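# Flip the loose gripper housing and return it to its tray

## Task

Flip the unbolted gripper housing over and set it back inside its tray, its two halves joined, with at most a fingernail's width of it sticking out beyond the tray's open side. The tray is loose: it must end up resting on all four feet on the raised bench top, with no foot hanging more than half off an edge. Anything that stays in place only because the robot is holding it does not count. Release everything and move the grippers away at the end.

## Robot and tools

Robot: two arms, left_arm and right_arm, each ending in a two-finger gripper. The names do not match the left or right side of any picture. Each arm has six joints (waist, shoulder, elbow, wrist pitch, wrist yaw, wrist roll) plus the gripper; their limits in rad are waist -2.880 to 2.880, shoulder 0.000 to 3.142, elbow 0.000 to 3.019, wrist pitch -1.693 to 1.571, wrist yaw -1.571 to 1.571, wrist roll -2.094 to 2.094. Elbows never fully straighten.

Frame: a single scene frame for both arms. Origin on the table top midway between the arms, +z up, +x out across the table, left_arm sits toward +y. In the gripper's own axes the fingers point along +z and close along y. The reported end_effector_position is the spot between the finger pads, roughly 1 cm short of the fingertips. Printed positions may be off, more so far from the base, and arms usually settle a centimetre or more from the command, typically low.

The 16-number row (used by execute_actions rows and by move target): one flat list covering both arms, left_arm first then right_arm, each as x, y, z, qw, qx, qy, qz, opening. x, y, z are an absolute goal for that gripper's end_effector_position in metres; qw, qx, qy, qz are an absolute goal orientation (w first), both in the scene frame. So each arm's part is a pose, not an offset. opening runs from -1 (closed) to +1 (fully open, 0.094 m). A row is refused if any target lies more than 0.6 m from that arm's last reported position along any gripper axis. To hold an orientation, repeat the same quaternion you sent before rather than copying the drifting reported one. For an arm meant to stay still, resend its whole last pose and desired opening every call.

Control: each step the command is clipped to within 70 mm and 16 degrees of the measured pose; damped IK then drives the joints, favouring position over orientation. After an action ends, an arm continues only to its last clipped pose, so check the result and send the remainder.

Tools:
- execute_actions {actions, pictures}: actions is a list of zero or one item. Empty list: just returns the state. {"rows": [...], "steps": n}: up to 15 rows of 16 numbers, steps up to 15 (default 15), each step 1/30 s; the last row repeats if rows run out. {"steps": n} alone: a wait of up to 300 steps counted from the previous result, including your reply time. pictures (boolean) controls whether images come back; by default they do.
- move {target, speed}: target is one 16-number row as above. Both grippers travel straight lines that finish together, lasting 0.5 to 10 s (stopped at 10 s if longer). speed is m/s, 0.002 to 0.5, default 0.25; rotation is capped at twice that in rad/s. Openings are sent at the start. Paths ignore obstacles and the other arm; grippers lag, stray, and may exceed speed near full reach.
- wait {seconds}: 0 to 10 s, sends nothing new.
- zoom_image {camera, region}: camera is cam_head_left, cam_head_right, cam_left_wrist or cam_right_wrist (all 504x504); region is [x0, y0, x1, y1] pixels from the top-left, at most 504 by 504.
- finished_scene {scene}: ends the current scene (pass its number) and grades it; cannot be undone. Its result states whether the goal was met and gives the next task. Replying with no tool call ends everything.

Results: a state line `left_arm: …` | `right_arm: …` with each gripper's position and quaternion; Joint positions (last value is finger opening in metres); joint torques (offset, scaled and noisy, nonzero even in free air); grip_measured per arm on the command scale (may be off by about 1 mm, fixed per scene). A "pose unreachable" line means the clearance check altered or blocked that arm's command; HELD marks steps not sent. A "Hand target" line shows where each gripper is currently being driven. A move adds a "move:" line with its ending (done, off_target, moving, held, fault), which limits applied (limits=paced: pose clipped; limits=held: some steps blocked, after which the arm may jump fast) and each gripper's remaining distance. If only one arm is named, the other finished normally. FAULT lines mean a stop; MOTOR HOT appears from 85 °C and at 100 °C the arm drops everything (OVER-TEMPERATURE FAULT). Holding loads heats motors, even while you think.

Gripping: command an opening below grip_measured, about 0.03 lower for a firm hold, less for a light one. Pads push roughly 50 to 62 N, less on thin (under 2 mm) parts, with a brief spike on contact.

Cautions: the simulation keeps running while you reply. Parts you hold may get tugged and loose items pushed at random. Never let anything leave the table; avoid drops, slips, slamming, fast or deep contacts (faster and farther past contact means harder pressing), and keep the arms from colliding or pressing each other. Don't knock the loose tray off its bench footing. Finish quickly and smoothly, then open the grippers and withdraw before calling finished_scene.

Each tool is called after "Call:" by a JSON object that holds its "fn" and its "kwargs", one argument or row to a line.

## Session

Call:
{"fn": "execute_actions", "kwargs": {
  "actions": []
}}

Scene clock: 0.00 s of 5467.00 s.
left_arm: end_effector_position=(+0.4849, +0.3313, +0.1989) grip_measured=+1.000 end_effector_quat_wxyz=(+0.183, +0.113, +0.977, -0.009) | right_arm: end_effector_position=(+0.1433, +0.1023, +0.1248) grip_measured=+1.000 end_effector_quat_wxyz=(+0.021, +0.177, +0.982, +0.066)
Joint positions: left_arm=[ 0.147  1.38   1.151 -0.984  0.09   0.3    0.094] | right_arm=[ 1.324  1.37   0.976 -1.039  0.02   1.586  0.094]
Joint velocities: left_arm=[-0.005 -0.015 -0.012  0.017 -0.037 -0.051  0.   ] | right_arm=[-0.005 -0.015  0.007  0.012  0.022 -0.022  0.   ]
Joint torques (N m, as the arm reports them, + toward a larger angle): no reading
Hand target (left_arm): +0.493, +0.332, +0.211; +0.196, +0.113, +0.974, -0.007
Hand target (right_arm): +0.146, +0.110, +0.131; +0.022, +0.177, +0.981, +0.075

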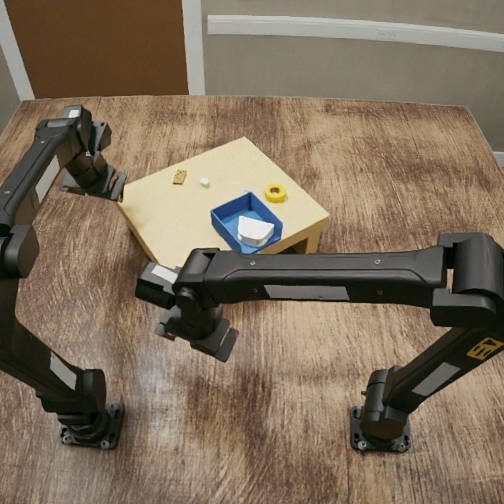

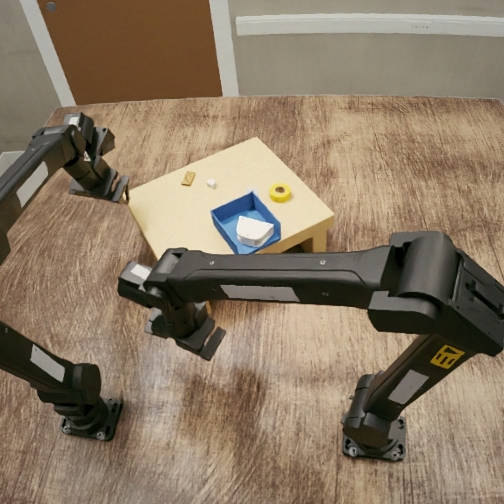

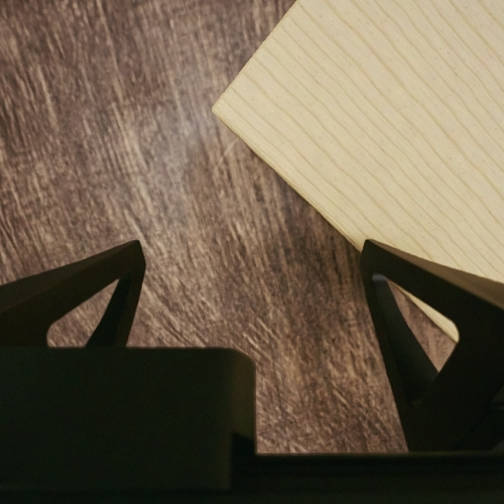

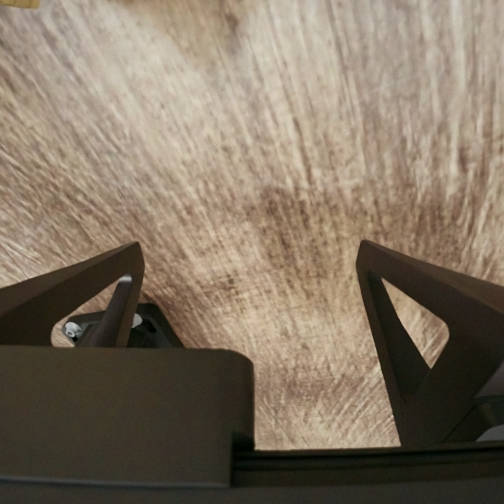

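Call:
{"fn": "move", "kwargs": {
  "target": [0.46,0.25,0.33,0.259,0,0.966,0,1,0.22,-0.2,0.28,0.259,0,0.966,0,1],
  "speed": 0.3
}}

Call:
{"fn": "move", "kwargs": {
  "target": [0.43,0.0,0.32,0.25,0.25,0.933,-0.067,1,0.22,-0.2,0.28,0.259,0,0.966,0,1],
  "speed": 0.3
}}

Scene clock: 6.90 s of 5467.00 s.
left_arm: end_effector_position=(+0.4525, +0.2511, +0.3093) grip_measured=+1.000 end_effector_quat_wxyz=(+0.242, +0.003, +0.970, +0.000) | right_arm: end_effector_position=(+0.2161, -0.2068, +0.2795) grip_measured=+1.000 end_effector_quat_wxyz=(+0.264, -0.000, +0.964, -0.009)
Joint positions: left_arm=[-0.089  1.205  1.252 -1.135 -0.07  -0.127  0.094] | right_arm=[ 0.61   0.567  0.838 -1.375  0.27   0.452  0.094]
Joint velocities: left_arm=[-0.015 -0.005 -0.007 -0.002  0.007  0.051  0.   ] | right_arm=[ 0.005 -0.005 -0.002 -0.012 -0.066 -0.037  0.   ]
Joint torques (N m, as the arm reports them, + toward a larger angle): left_arm=[ 0.79 -9.15 13.79  1.13 -0.21 -0.14] | right_arm=[-0.58  1.67  8.51  1.78  0.02 -0.18]
Hand target (left_arm): +0.458, +0.248, +0.331; +0.259, -0.000, +0.966, -0.003
Hand target (right_arm): +0.220, -0.206, +0.282; +0.268, -0.002, +0.963, -0.007
Off the commanded pose (left_arm): 0.022 m, 2 deg.
Off the commanded pose (right_arm): 0.008 m, 1 deg.
After step 90, 1.93 s passed at rest.
move: off_target (left_arm)

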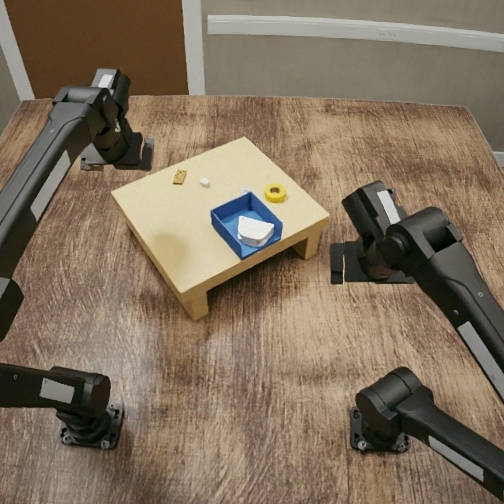

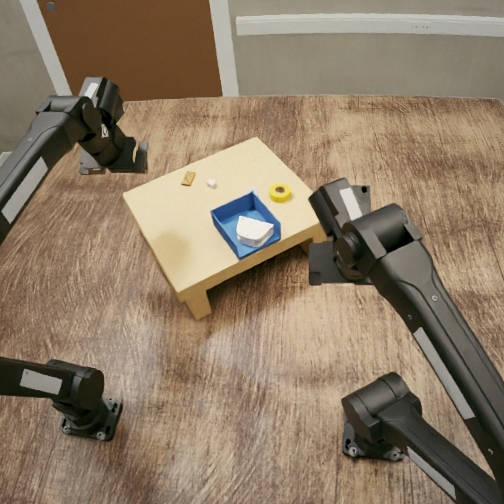

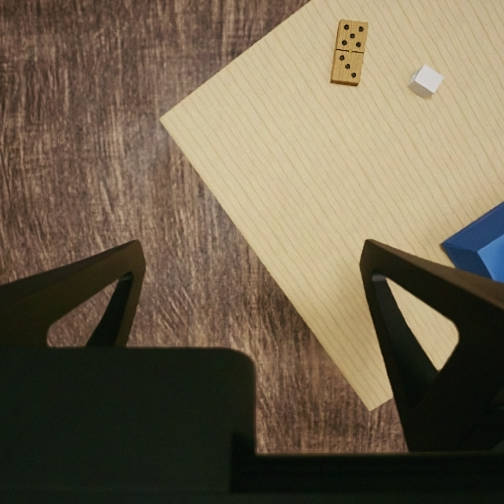

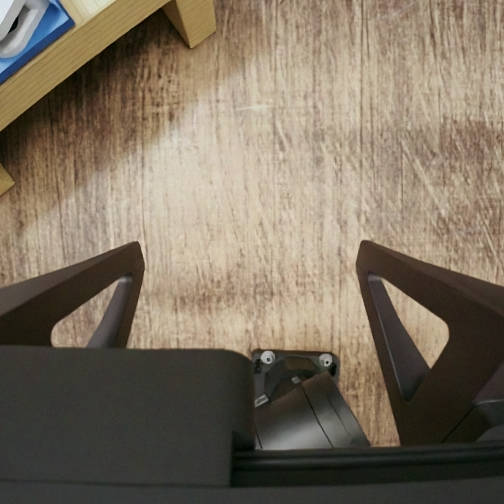

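Scene clock: 8.20 s of 5467.00 s.
left_arm: end_effector_position=(+0.4172, +0.0031, +0.2972) grip_measured=+1.000 end_effector_quat_wxyz=(+0.224, +0.250, +0.940, -0.063) | right_arm: end_effector_position=(+0.2171, -0.2037, +0.2762) grip_measured=+1.000 end_effector_quat_wxyz=(+0.255, -0.003, +0.967, -0.007)
Joint positions: left_arm=[-0.598  1.374  1.378 -1.107 -0.057 -0.126  0.094] | right_arm=[ 0.61   0.581  0.838 -1.375  0.256  0.452  0.094]
Joint velocities: left_arm=[-0.015 -0.015 -0.012 -0.002  0.037  0.066  0.   ] | right_arm=[-0.015 -0.005 -0.012  0.002  0.022 -0.022  0.   ]
Joint torques (N m, as the arm reports them, + toward a larger angle): left_arm=[  2.17 -11.76  13.56   1.86  -0.1    0.06] | right_arm=[0.71 1.62 8.89 1.6  0.03 0.03]
Hand target (left_arm): +0.429, -0.002, +0.320; +0.249, +0.249, +0.933, -0.071
Hand target (right_arm): +0.220, -0.200, +0.280; +0.259, -0.000, +0.966, +0.000
Off the commanded pose (left_arm): 0.026 m, 3 deg.
Off the commanded pose (right_arm): 0.006 m, 1 deg.
move: off_target (left_arm)

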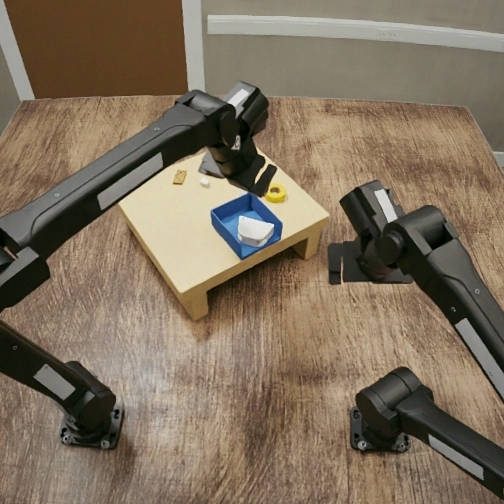

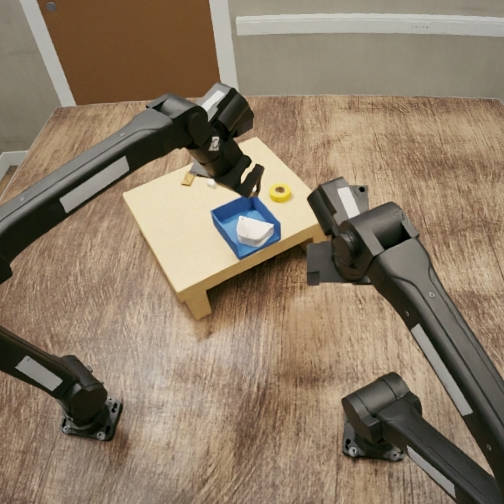

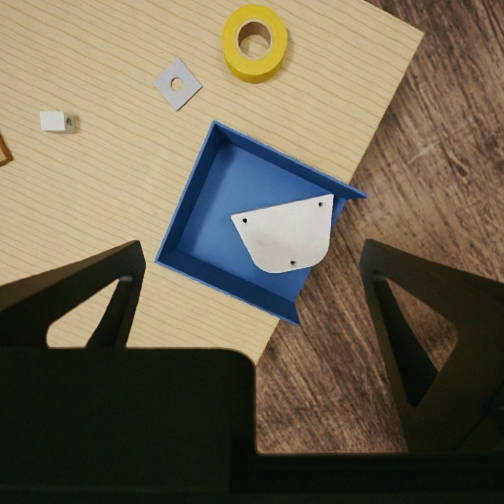

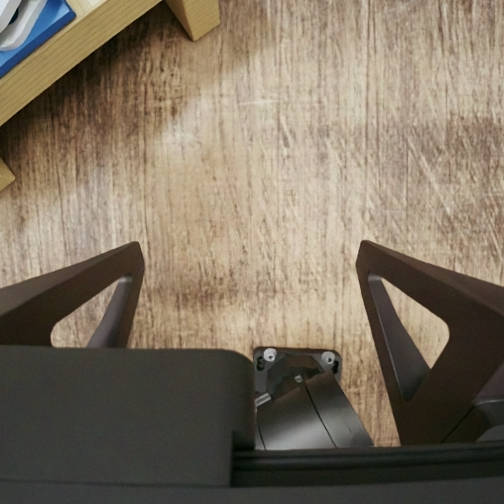

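Call:
{"fn": "move", "kwargs": {
  "target": [0.412,-0.025,0.25,0,-0.588,0.809,0,0.45,0.22,-0.2,0.28,0.259,0,0.966,0,1],
  "speed": 0.4
}}

Scene clock: 19.57 s of 5467.00 s.
left_arm: end_effector_position=(+0.4013, -0.0212, +0.2357) grip_measured=+0.452 end_effector_quat_wxyz=(-0.001, -0.580, +0.814, +0.012) | right_arm: end_effector_position=(+0.2171, -0.2037, +0.2762) grip_measured=+1.000 end_effector_quat_wxyz=(+0.255, -0.003, +0.967, -0.006)
Joint positions: left_arm=[-0.637  1.69   1.645 -1.551 -0.004 -1.936  0.068] | right_arm=[ 0.61   0.581  0.838 -1.375  0.256  0.452  0.094]
Joint velocities: left_arm=[-0.015  0.005 -0.017 -0.022  0.051 -0.022  0.001] | right_arm=[-0.005 -0.015  0.012  0.002  0.007 -0.022  0.   ]
Joint torques (N m, as the arm reports them, + toward a larger angle): left_arm=[  1.59 -15.33  12.82   0.1   -0.09  -0.11] | right_arm=[0.71 1.56 8.94 1.59 0.04 0.04]
Hand target (left_arm): +0.412, -0.025, +0.247; +0.001, -0.588, +0.809, +0.000
Hand target (right_arm): +0.220, -0.200, +0.280; +0.259, -0.000, +0.966, +0.000
Off the commanded pose (left_arm): 0.018 m, 2 deg.
Off the commanded pose (right_arm): 0.006 m, 1 deg.
After step 90, 5.40 s passed at rest.
move: off_target (left_arm)

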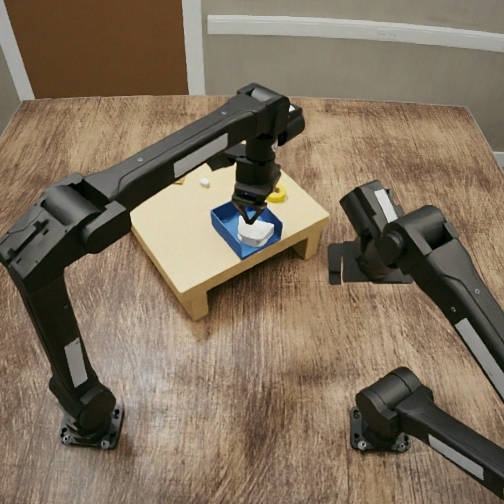

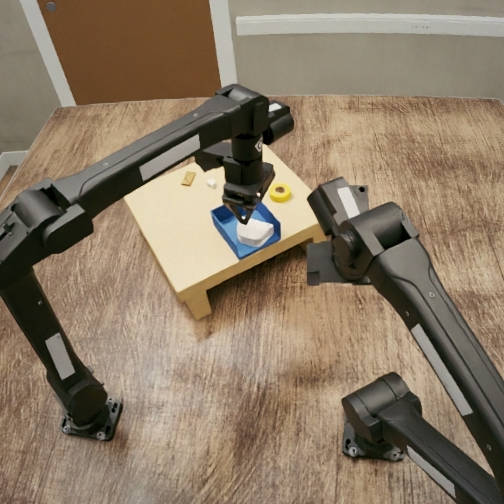

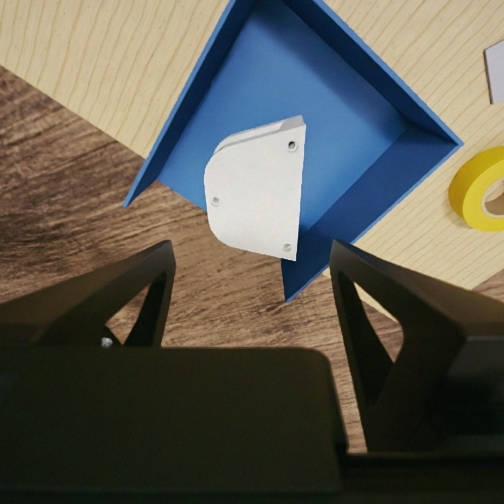

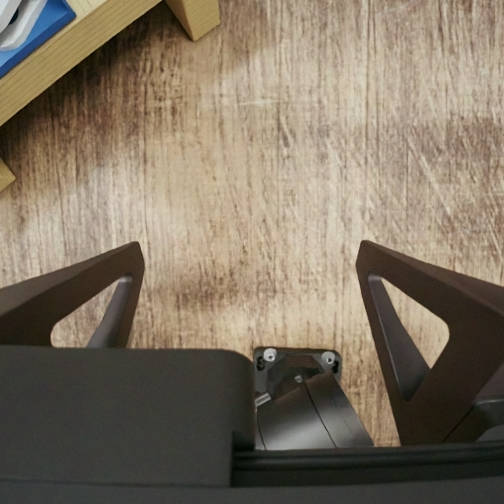

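Call:
{"fn": "move", "kwargs": {
  "target": [0.405,-0.018,0.19,0,-0.588,0.809,0,0.35,0.22,-0.2,0.28,0.259,0,0.966,0,1],
  "speed": 0.06
}}

Scene clock: 24.17 s of 5467.00 s.
left_arm: end_effector_position=(+0.3997, -0.0195, +0.1888) grip_measured=+0.352 end_effector_quat_wxyz=(-0.000, -0.582, +0.813, +0.007) | right_arm: end_effector_position=(+0.2171, -0.2037, +0.2762) grip_measured=+1.000 end_effector_quat_wxyz=(+0.255, -0.003, +0.967, -0.006)
Joint positions: left_arm=[-0.636  1.69   1.522 -1.417 -0.003 -1.939  0.063] | right_arm=[ 0.61   0.581  0.838 -1.375  0.256  0.452  0.094]
Joint velocities: left_arm=[-0.015 -0.015 -0.017 -0.017 -0.037 -0.007  0.001] | right_arm=[-0.005  0.015 -0.002 -0.012  0.037 -0.022  0.   ]
Joint torques (N m, as the arm reports them, + toward a larger angle): left_arm=[  2.13 -16.13   9.36   0.68  -0.05  -0.11] | right_arm=[0.65 1.61 8.91 1.6  0.04 0.03]
Hand target (left_arm): +0.405, -0.018, +0.190; -0.000, -0.588, +0.809, +0.000
Hand target (right_arm): +0.220, -0.200, +0.280; +0.259, -0.000, +0.966, +0.000
Off the commanded pose (left_arm): 0.006 m, 1 deg.
Off the commanded pose (right_arm): 0.006 m, 1 deg.
After step 90, 0.53 s passed at rest.
move: done

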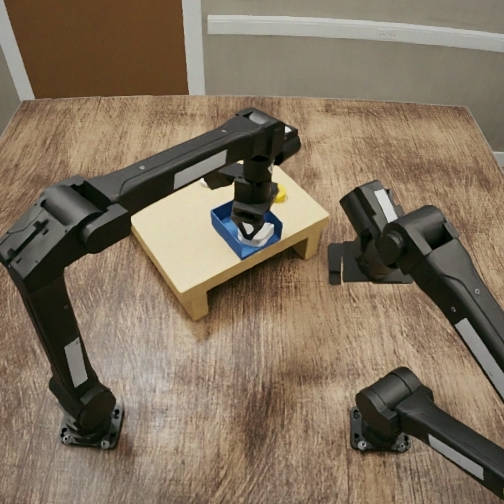

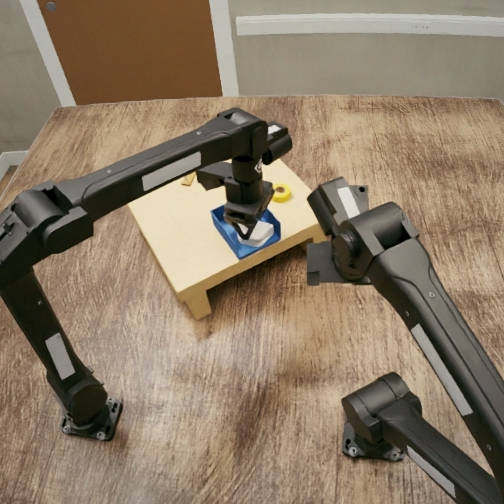

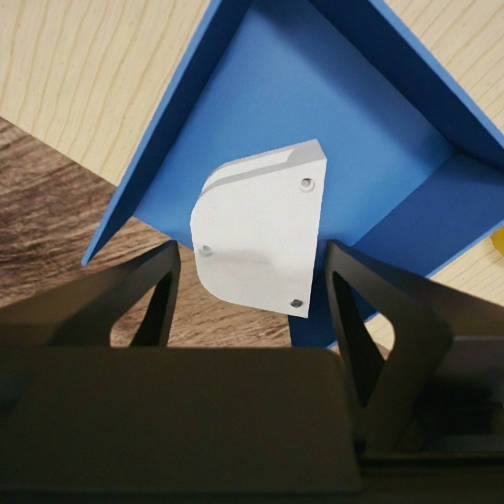

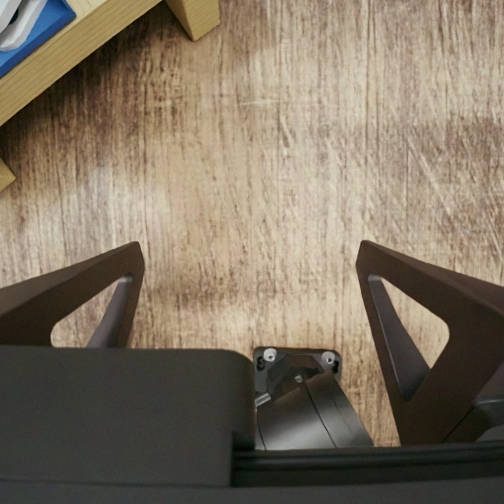

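Call:
{"fn": "move", "kwargs": {
  "target": [0.407,-0.014,0.167,0,-0.588,0.809,0,0.35,0.22,-0.2,0.28,0.259,0,0.966,0,1],
  "speed": 0.02
}}

Call:
{"fn": "zoom_image", "kwargs": {
  "camera": "cam_head_right",
  "region": [190,180,310,280]
}}

Scene clock: 30.77 s of 5467.00 s.
left_arm: end_effector_position=(+0.4018, -0.0153, +0.1705) grip_measured=+0.352 end_effector_quat_wxyz=(+0.001, -0.585, +0.811, +0.002) | right_arm: end_effector_position=(+0.2171, -0.2037, +0.2762) grip_measured=+1.000 end_effector_quat_wxyz=(+0.255, -0.003, +0.967, -0.006)
Joint positions: left_arm=[-0.627  1.69   1.473 -1.358 -0.003 -1.939  0.063] | right_arm=[ 0.61   0.581  0.838 -1.375  0.256  0.452  0.094]
Joint velocities: left_arm=[-0.015 -0.015 -0.007  0.007 -0.007  0.066 -0.   ] | right_arm=[ 0.005 -0.005  0.002 -0.012 -0.081 -0.007  0.   ]
Joint torques (N m, as the arm reports them, + toward a larger angle): left_arm=[  2.28 -15.2    8.96   0.8   -0.07  -0.02] | right_arm=[0.75 1.53 8.94 1.59 0.04 0.03]
Hand target (left_arm): +0.407, -0.014, +0.167; +0.000, -0.588, +0.809, +0.000
Hand target (right_arm): +0.220, -0.200, +0.280; +0.259, -0.000, +0.966, +0.000
Off the commanded pose (left_arm): 0.006 m, 0 deg.
Off the commanded pose (right_arm): 0.006 m, 1 deg.
After step 90, 2.20 s passed at rest.
move: done

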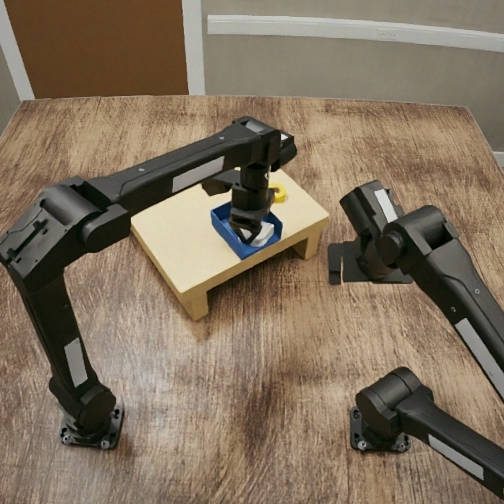

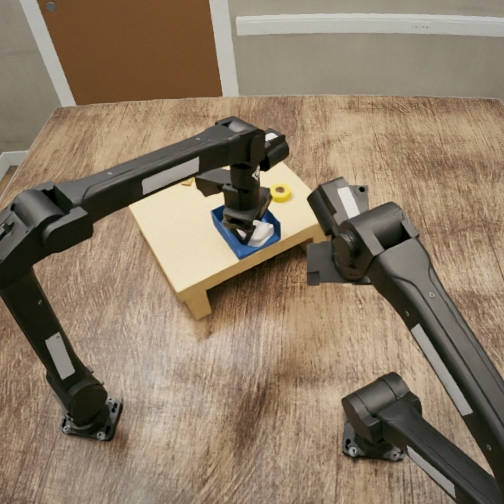

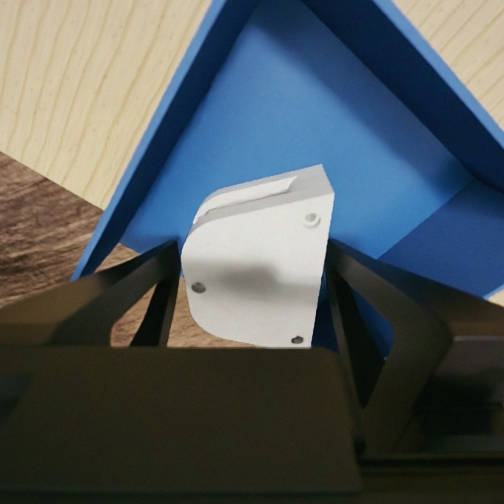

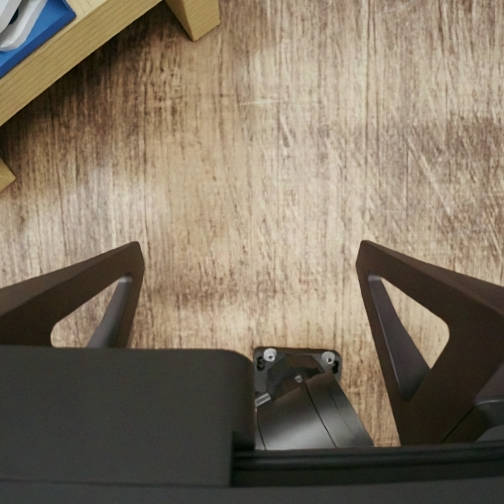

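Region (190, 180, 310, 280) of cam_head_right's 504x504 image, scaled by 4.200, with more detail than that image has.

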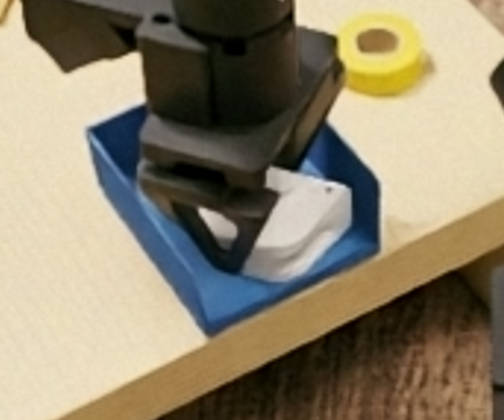

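Call:
{"fn": "move", "kwargs": {
  "target": [0.407,-0.014,0.162,0,-0.588,0.809,0,0.25,0.22,-0.2,0.28,0.259,0,0.966,0,1],
  "speed": 0.015
}}

Scene clock: 35.00 s of 5467.00 s.
left_arm: end_effector_position=(+0.4018, -0.0153, +0.1670) grip_measured=+0.252 end_effector_quat_wxyz=(+0.001, -0.585, +0.811, +0.000) | right_arm: end_effector_position=(+0.2171, -0.2037, +0.2762) grip_measured=+1.000 end_effector_quat_wxyz=(+0.255, -0.003, +0.967, -0.006)
Joint positions: left_arm=[-0.627  1.69   1.464 -1.345 -0.003 -1.939  0.059] | right_arm=[ 0.61   0.581  0.838 -1.375  0.256  0.452  0.094]
Joint velocities: left_arm=[ 0.005 -0.005 -0.012  0.007 -0.066 -0.051 -0.001] | right_arm=[-0.015 -0.015 -0.002 -0.007 -0.022  0.037  0.   ]
Joint torques (N m, as the arm reports them, + toward a larger angle): left_arm=[  2.1  -14.83   8.97   0.8   -0.06  -0.01] | right_arm=[0.68 1.6  8.91 1.6  0.04 0.04]
Hand target (left_arm): +0.407, -0.014, +0.162; +0.000, -0.588, +0.809, -0.000
Hand target (right_arm): +0.220, -0.200, +0.280; +0.259, -0.000, +0.966, +0.000
Off the commanded pose (left_arm): 0.007 m, 0 deg.
Off the commanded pose (right_arm): 0.006 m, 1 deg.
After step 90, 0.33 s passed at rest.
move: done

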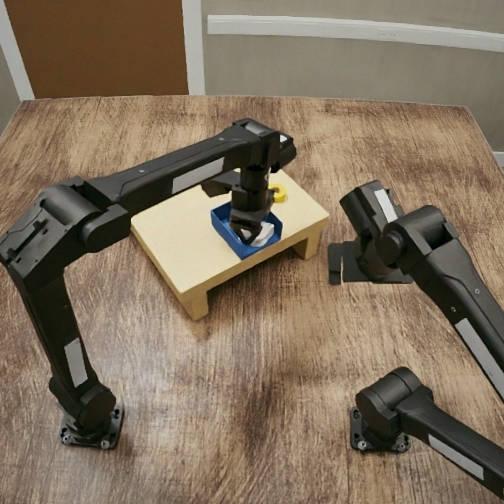

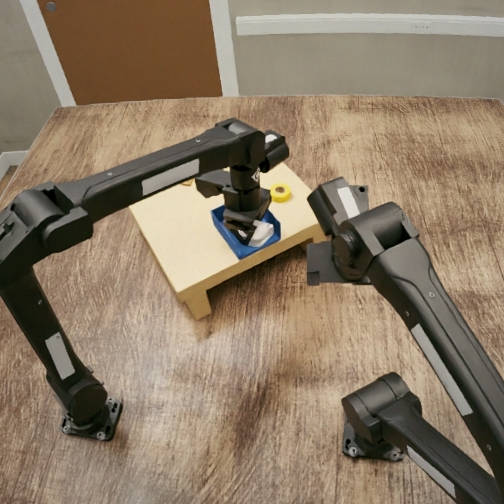

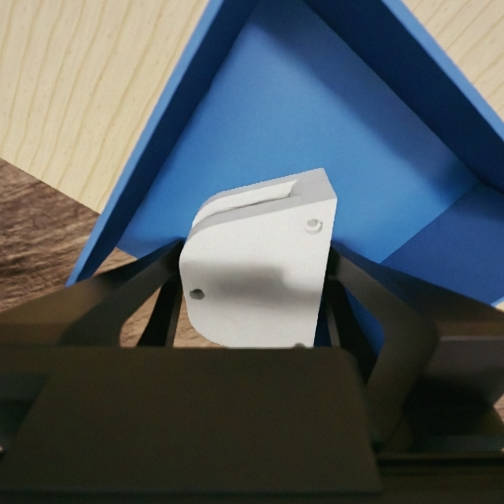

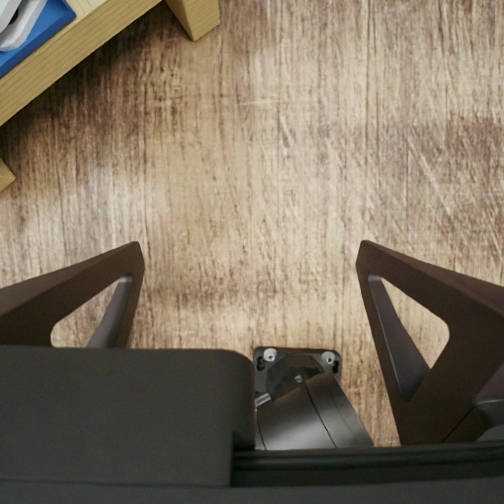

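Call:
{"fn": "execute_actions", "kwargs": {
  "actions": [
    {"rows":[[0.407,-0.014,0.162,0,-0.588,0.809,0,0.18,0.22,-0.2,0.28,0.259,0,0.966,0,1],[0.407,-0.014,0.162,0,-0.588,0.809,0,0.15,0.22,-0.2,0.28,0.259,0,0.966,0,1],[0.407,-0.014,0.162,0,-0.588,0.809,0,0.13,0.22,-0.2,0.28,0.259,0,0.966,0,1],[0.407,-0.014,0.162,0,-0.588,0.809,0,0.11,0.22,-0.2,0.28,0.259,0,0.966,0,1],[0.407,-0.014,0.162,0,-0.588,0.809,0,0.09,0.22,-0.2,0.28,0.259,0,0.966,0,1],[0.407,-0.014,0.162,0,-0.588,0.809,0,0.07,0.22,-0.2,0.28,0.259,0,0.966,0,1],[0.407,-0.014,0.162,0,-0.588,0.809,0,0.04,0.22,-0.2,0.28,0.259,0,0.966,0,1]],"steps":15}
  ],
  "pictures": false
}}

Scene clock: 40.23 s of 5467.00 s.
left_arm: end_effector_position=(+0.4018, -0.0153, +0.1670) grip_measured=+0.094 end_effector_quat_wxyz=(+0.001, -0.585, +0.811, +0.000) | right_arm: end_effector_position=(+0.2171, -0.2037, +0.2762) grip_measured=+1.000 end_effector_quat_wxyz=(+0.255, -0.003, +0.967, -0.006)
Joint positions: left_arm=[-0.627  1.69   1.464 -1.345 -0.003 -1.939  0.051] | right_arm=[ 0.61   0.581  0.838 -1.375  0.256  0.452  0.094]
Joint velocities: left_arm=[ 0.005  0.005 -0.022 -0.002  0.037 -0.051  0.   ] | right_arm=[-0.005 -0.015  0.002  0.007 -0.037  0.022  0.   ]
Joint torques (N m, as the arm reports them, + toward a larger angle): left_arm=[  1.97 -15.1    8.94   0.82  -0.06   0.  ] | right_arm=[0.8  1.58 8.93 1.6  0.04 0.04]
Hand target (left_arm): +0.407, -0.014, +0.162; +0.000, -0.588, +0.809, +0.000
Hand target (right_arm): +0.220, -0.200, +0.280; +0.259, -0.000, +0.966, +0.000
Off the commanded pose (left_arm): 0.007 m, 0 deg.
Off the commanded pose (right_arm): 0.006 m, 1 deg.
Steps of this call (steps 1 to 90: nothing new was sent; then 1.73 s passed at rest; steps 91 to 105: all 15 steps of this action). Readings (end_effector_position):
91: left_arm (+0.4018, -0.0153, +0.1670) | right_arm (+0.2171, -0.2037, +0.2762)
92: left_arm (+0.4018, -0.0153, +0.1670) | right_arm (+0.2171, -0.2037, +0.2762)
94: left_arm (+0.4018, -0.0153, +0.1670) | right_arm (+0.2171, -0.2037, +0.2762)
98: left_arm (+0.4018, -0.0153, +0.1670) | right_arm (+0.2171, -0.2037, +0.2762)
105: the state above

Call:
{"fn": "move", "kwargs": {
  "target": [0.405,-0.012,0.26,0,-0.588,0.809,0,0.045,0.27,-0.13,0.30,0.687,-0.218,0.652,0.230,0.2],
  "speed": 0.25
}}

Call:
{"fn": "move", "kwargs": {
  "target": [0.44,0.0,0.30,0,-0.317,0.948,0,0.045,0.31,-0.095,0.30,0.648,-0.615,0.307,-0.323,0.2],
  "speed": 0.35
}}

Scene clock: 45.70 s of 5467.00 s.
left_arm: end_effector_position=(+0.3948, -0.0095, +0.2366) grip_measured=+0.094 end_effector_quat_wxyz=(-0.005, -0.585, +0.810, +0.024) | right_arm: end_effector_position=(+0.2651, -0.1312, +0.3055) grip_measured=+0.201 end_effector_quat_wxyz=(+0.688, -0.221, +0.653, +0.224)
Joint positions: left_arm=[-0.627  1.673  1.625 -1.572 -0.003 -1.939  0.051] | right_arm=[ 0.407  0.245  0.259  0.038 -0.327  0.005  0.056]
Joint velocities: left_arm=[ 0.005  0.005  0.002 -0.012 -0.022 -0.022 -0.   ] | right_arm=[-0.005  0.005 -0.002 -0.002 -0.022 -0.007 -0.   ]
Joint torques (N m, as the arm reports them, + toward a larger angle): left_arm=[  1.92 -16.69  12.85  -0.01  -0.08  -0.03] | right_arm=[-0.41  3.25  8.54  2.53 -0.15 -0.17]
Hand target (left_arm): +0.404, -0.011, +0.260; +0.000, -0.588, +0.809, -0.000
Hand target (right_arm): +0.266, -0.132, +0.304; +0.692, -0.223, +0.651, +0.220
Off the commanded pose (left_arm): 0.026 m, 3 deg.
Off the commanded pose (right_arm): 0.007 m, 1 deg.
move: off_target (left_arm)

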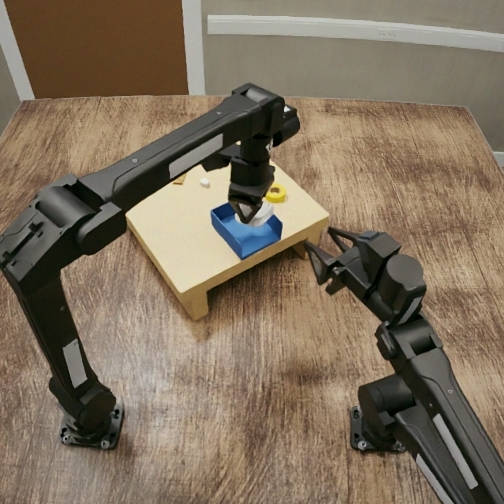

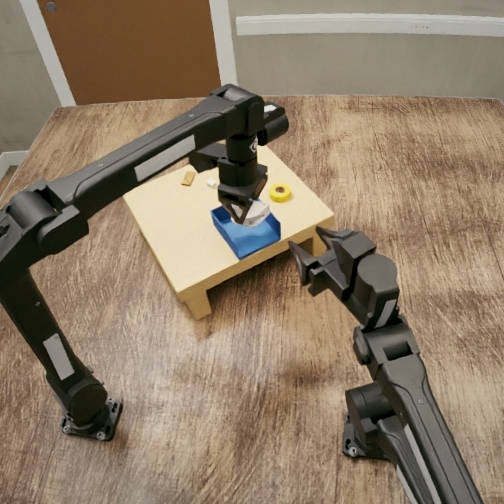

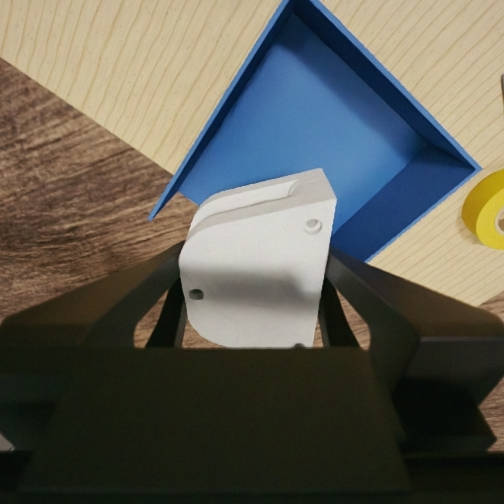

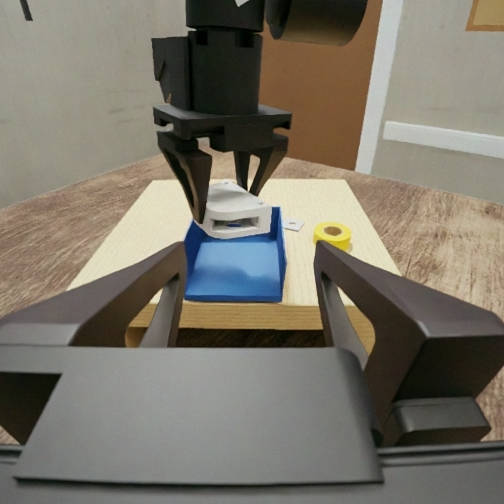

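Scene clock: 48.57 s of 5467.00 s.
left_arm: end_effector_position=(+0.4295, +0.0033, +0.2882) grip_measured=+0.094 end_effector_quat_wxyz=(-0.001, -0.318, +0.948, +0.004) | right_arm: end_effector_position=(+0.3078, -0.0987, +0.2766) grip_measured=+0.201 end_effector_quat_wxyz=(+0.639, -0.625, +0.324, -0.310)
Joint positions: left_arm=[-0.565  1.702  1.799 -1.676 -0.004 -1.273  0.051] | right_arm=[ 0.508  0.575  0.259  0.326 -0.225 -1.542  0.056]
Joint velocities: left_arm=[-0.005 -0.015 -0.012 -0.002  0.022 -0.022 -0.001] | right_arm=[-0.015 -0.024 -0.002 -0.012 -0.007 -0.037  0.   ]
Joint torques (N m, as the arm reports them, + toward a larger angle): left_arm=[  1.9  -15.45  12.95   0.07  -0.05   0.03] | right_arm=[ 0.9   1.07 11.23  2.6   0.06 -0.06]
Hand target (left_arm): +0.439, +0.001, +0.300; +0.005, -0.317, +0.948, -0.007
Hand target (right_arm): +0.311, -0.095, +0.300; +0.650, -0.615, +0.308, -0.323
Off the commanded pose (left_arm): 0.016 m, 0 deg.
Off the commanded pose (right_arm): 0.024 m, 3 deg.
joint sent to its limit (left arm) — the command would take joint 4 (wrist pitch) past its lower limit, so that joint was sent only as far as its limit.
move: off_target (left_arm, right_arm)

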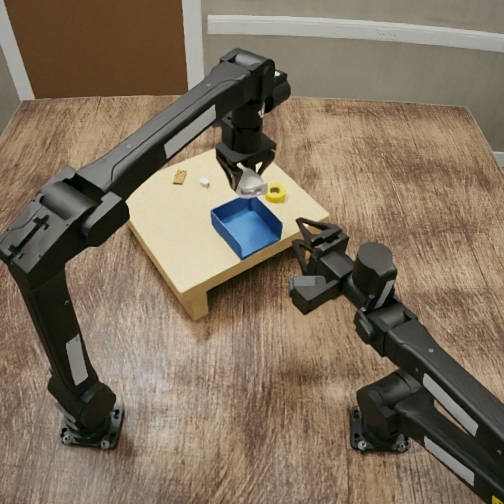

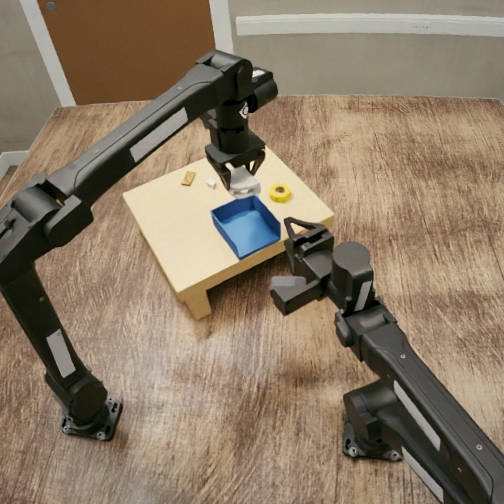

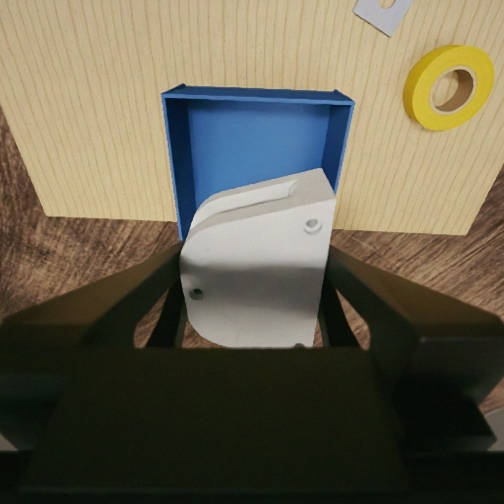

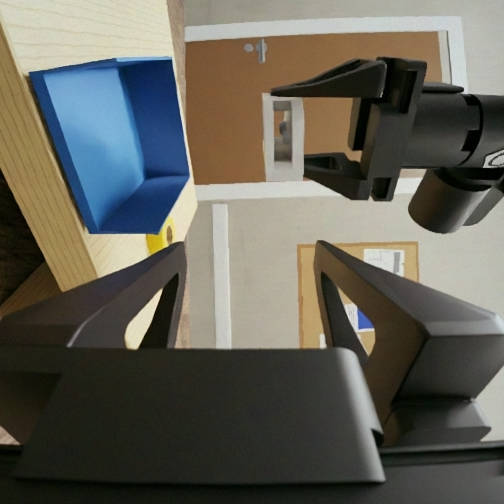

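Call:
{"fn": "move", "kwargs": {
  "target": [0.44,0.0,0.30,0,-0.317,0.948,0,0.045,0.375,-0.015,0.322,0.648,-0.615,0.307,-0.323,0.2],
  "speed": 0.1
}}

Scene clock: 56.83 s of 5467.00 s.
left_arm: end_effector_position=(+0.4296, +0.0032, +0.2876) grip_measured=+0.094 end_effector_quat_wxyz=(-0.001, -0.317, +0.948, +0.005) | right_arm: end_effector_position=(+0.3672, -0.0231, +0.2930) grip_measured=+0.201 end_effector_quat_wxyz=(+0.634, -0.630, +0.323, -0.310)
Joint positions: left_arm=[-0.565  1.703  1.799 -1.676 -0.003 -1.272  0.051] | right_arm=[ 0.677  0.954  0.45   0.501 -0.058 -1.553  0.056]
Joint velocities: left_arm=[-0.005 -0.015  0.002 -0.012 -0.037 -0.037 -0.002] | right_arm=[-0.015 -0.005  0.007 -0.017 -0.022 -0.081 -0.001]
Joint torques (N m, as the arm reports them, + toward a larger angle): left_arm=[  2.   -15.64  13.12   0.14  -0.05   0.04] | right_arm=[ 0.91 -3.17 11.68  2.56  0.16 -0.06]
Hand target (left_arm): +0.439, +0.001, +0.300; +0.005, -0.317, +0.948, -0.007
Hand target (right_arm): +0.374, -0.016, +0.322; +0.650, -0.615, +0.309, -0.322
Off the commanded pose (left_arm): 0.016 m, 1 deg.
Off the commanded pose (right_arm): 0.031 m, 3 deg.
joint sent to its limit (left arm) — the command would take joint 4 (wrist pitch) past its lower limit, so that joint was sent only as far as its limit.
After step 90, 3.73 s passed at rest.
move: off_target (left_arm, right_arm)

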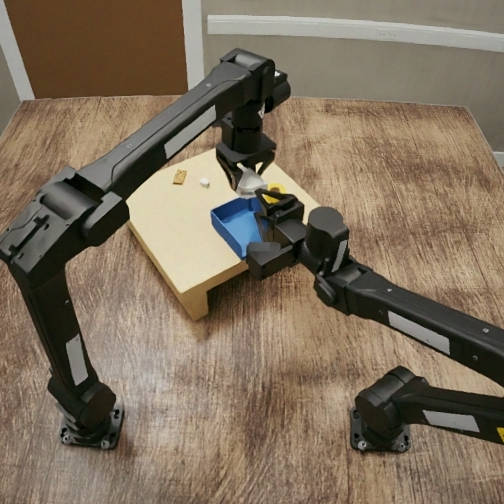

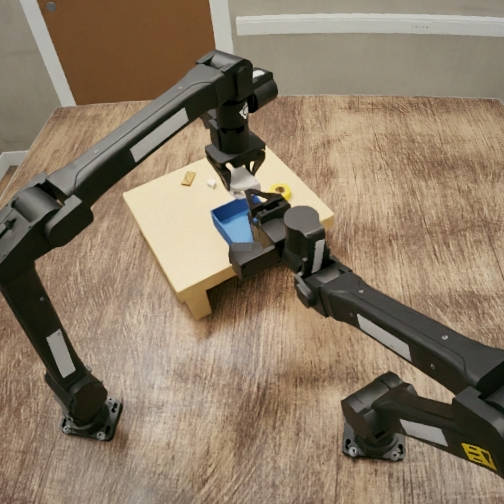

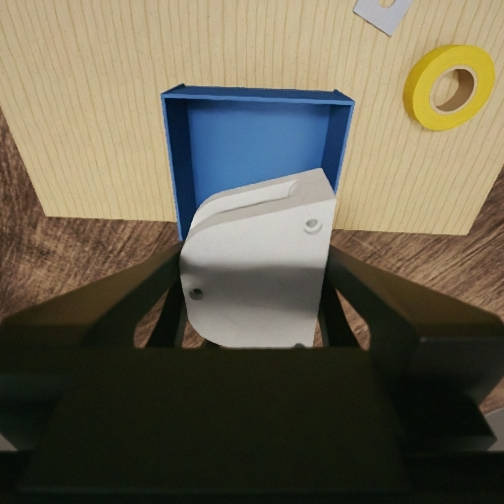

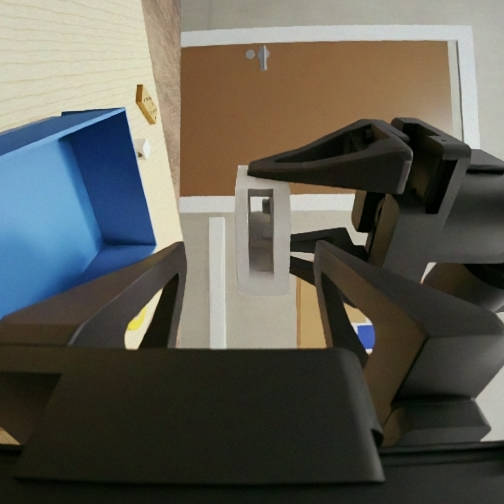

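Call:
{"fn": "move", "kwargs": {
  "target": [0.44,0.0,0.30,0,-0.317,0.948,0,0.045,0.405,0.008,0.327,0.648,-0.615,0.307,-0.323,0.2],
  "speed": 0.05
}}

Scene clock: 61.23 s of 5467.00 s.
left_arm: end_effector_position=(+0.4295, +0.0031, +0.2876) grip_measured=+0.094 end_effector_quat_wxyz=(-0.001, -0.317, +0.948, +0.004) | right_arm: end_effector_position=(+0.3958, -0.0024, +0.2997) grip_measured=+0.201 end_effector_quat_wxyz=(+0.633, -0.630, +0.322, -0.313)
Joint positions: left_arm=[-0.565  1.703  1.799 -1.676 -0.003 -1.272  0.051] | right_arm=[ 0.683  1.07   0.534  0.534 -0.051 -1.558  0.056]
Joint velocities: left_arm=[-0.015 -0.005 -0.002 -0.002 -0.037 -0.022 -0.   ] | right_arm=[-0.005 -0.005  0.002 -0.002 -0.022 -0.095 -0.001]
Joint torques (N m, as the arm reports them, + toward a larger angle): left_arm=[  1.94 -15.47  13.08   0.13  -0.04   0.04] | right_arm=[ 1.14 -4.45 11.61  2.61  0.16 -0.07]
Hand target (left_arm): +0.439, +0.001, +0.300; +0.005, -0.317, +0.948, -0.007
Hand target (right_arm): +0.403, +0.007, +0.327; +0.649, -0.616, +0.308, -0.324
Off the commanded pose (left_arm): 0.016 m, 1 deg.
Off the commanded pose (right_arm): 0.031 m, 3 deg.
joint sent to its limit (left arm) — the command would take joint 4 (wrist pitch) past its lower limit, so that joint was sent only as far as its limit.
move: off_target (left_arm, right_arm)

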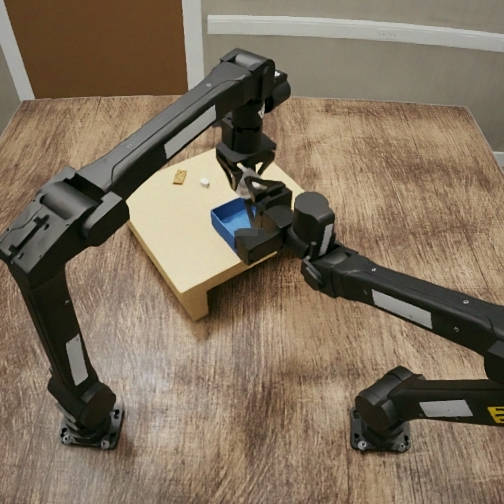

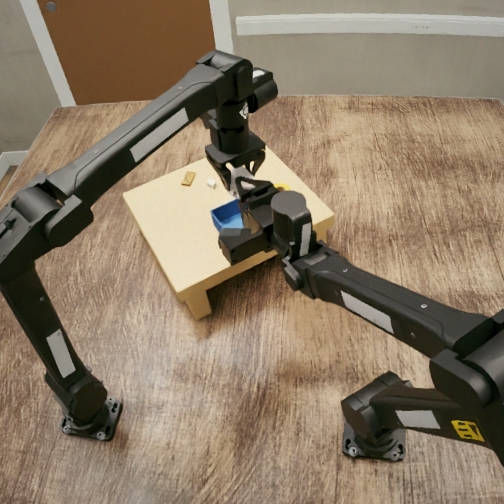

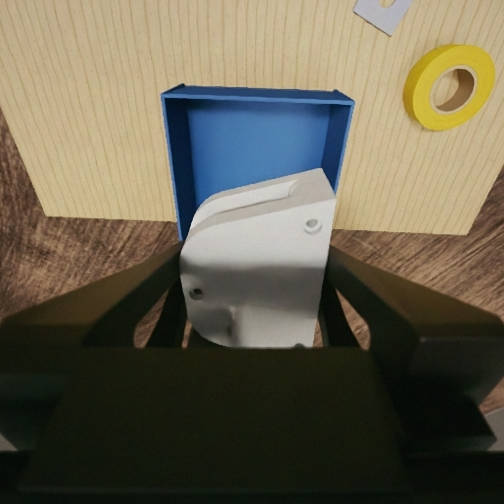

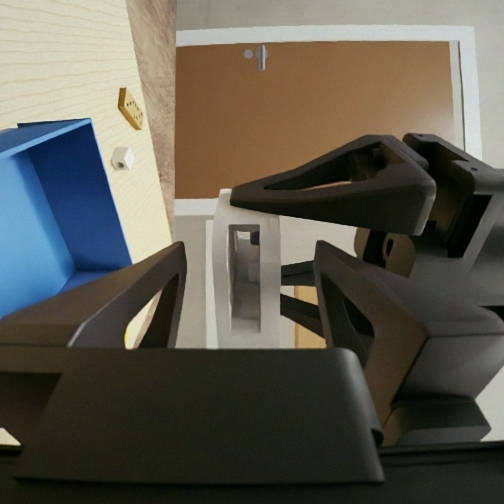

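Call:
{"fn": "move", "kwargs": {
  "target": [0.44,0.0,0.30,0,-0.317,0.948,0,0.045,0.418,0.016,0.325,0.648,-0.615,0.307,-0.323,-0.2],
  "speed": 0.03
}}

Scene clock: 64.77 s of 5467.00 s.
left_arm: end_effector_position=(+0.4296, +0.0030, +0.2873) grip_measured=+0.094 end_effector_quat_wxyz=(-0.002, -0.317, +0.948, +0.005) | right_arm: end_effector_position=(+0.4079, +0.0057, +0.2986) grip_measured=-0.199 end_effector_quat_wxyz=(+0.634, -0.630, +0.321, -0.313)
Joint positions: left_arm=[-0.565  1.704  1.799 -1.676 -0.003 -1.272  0.051] | right_arm=[ 0.683  1.121  0.563  0.557 -0.051 -1.558  0.038]
Joint velocities: left_arm=[-0.005 -0.015 -0.002 -0.002 -0.081  0.007 -0.001] | right_arm=[-0.005 -0.015 -0.002  0.002 -0.022  0.007 -0.001]
Joint torques (N m, as the arm reports them, + toward a larger angle): left_arm=[  1.95 -15.51  13.15   0.07  -0.06   0.05] | right_arm=[ 0.98 -4.91 11.45  2.62  0.09 -0.07]
Hand target (left_arm): +0.439, +0.001, +0.300; +0.005, -0.317, +0.948, -0.007
Hand target (right_arm): +0.416, +0.015, +0.325; +0.649, -0.616, +0.308, -0.324
Off the commanded pose (left_arm): 0.017 m, 1 deg.
Off the commanded pose (right_arm): 0.030 m, 3 deg.
joint sent to its limit (left arm) — the command would take joint 4 (wrist pitch) past its lower limit, so that joint was sent only as far as its limit.
move: off_target (left_arm, right_arm)

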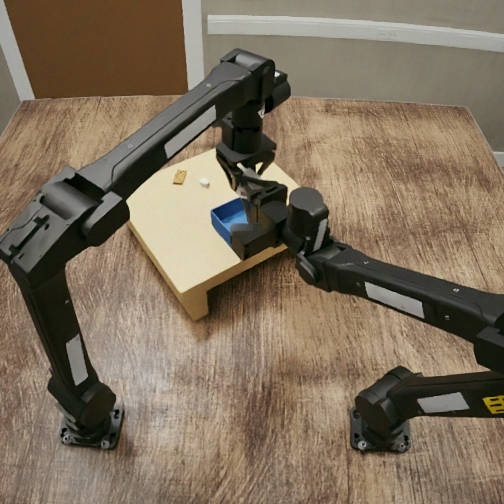

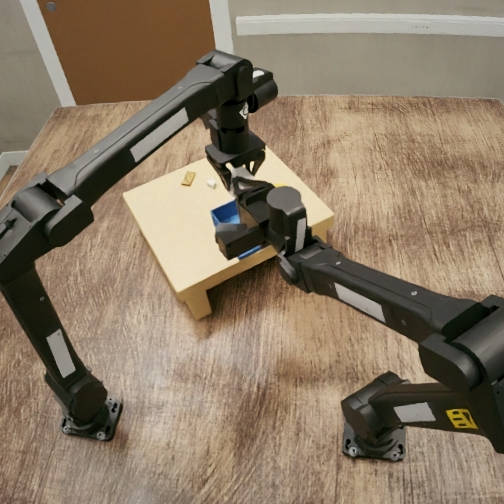

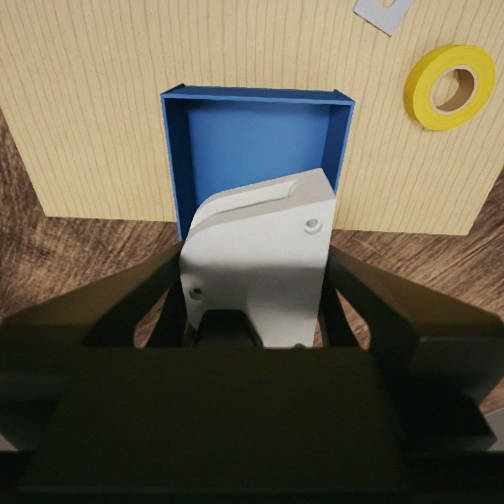

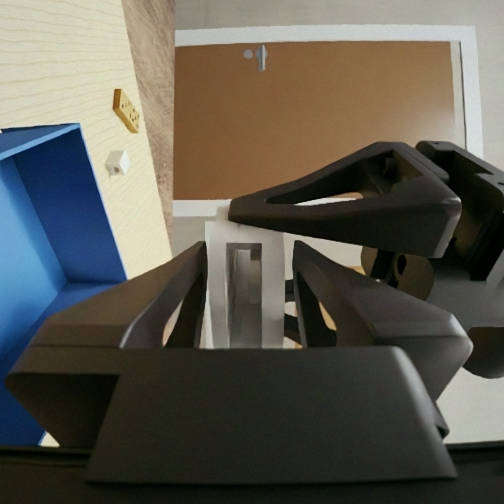

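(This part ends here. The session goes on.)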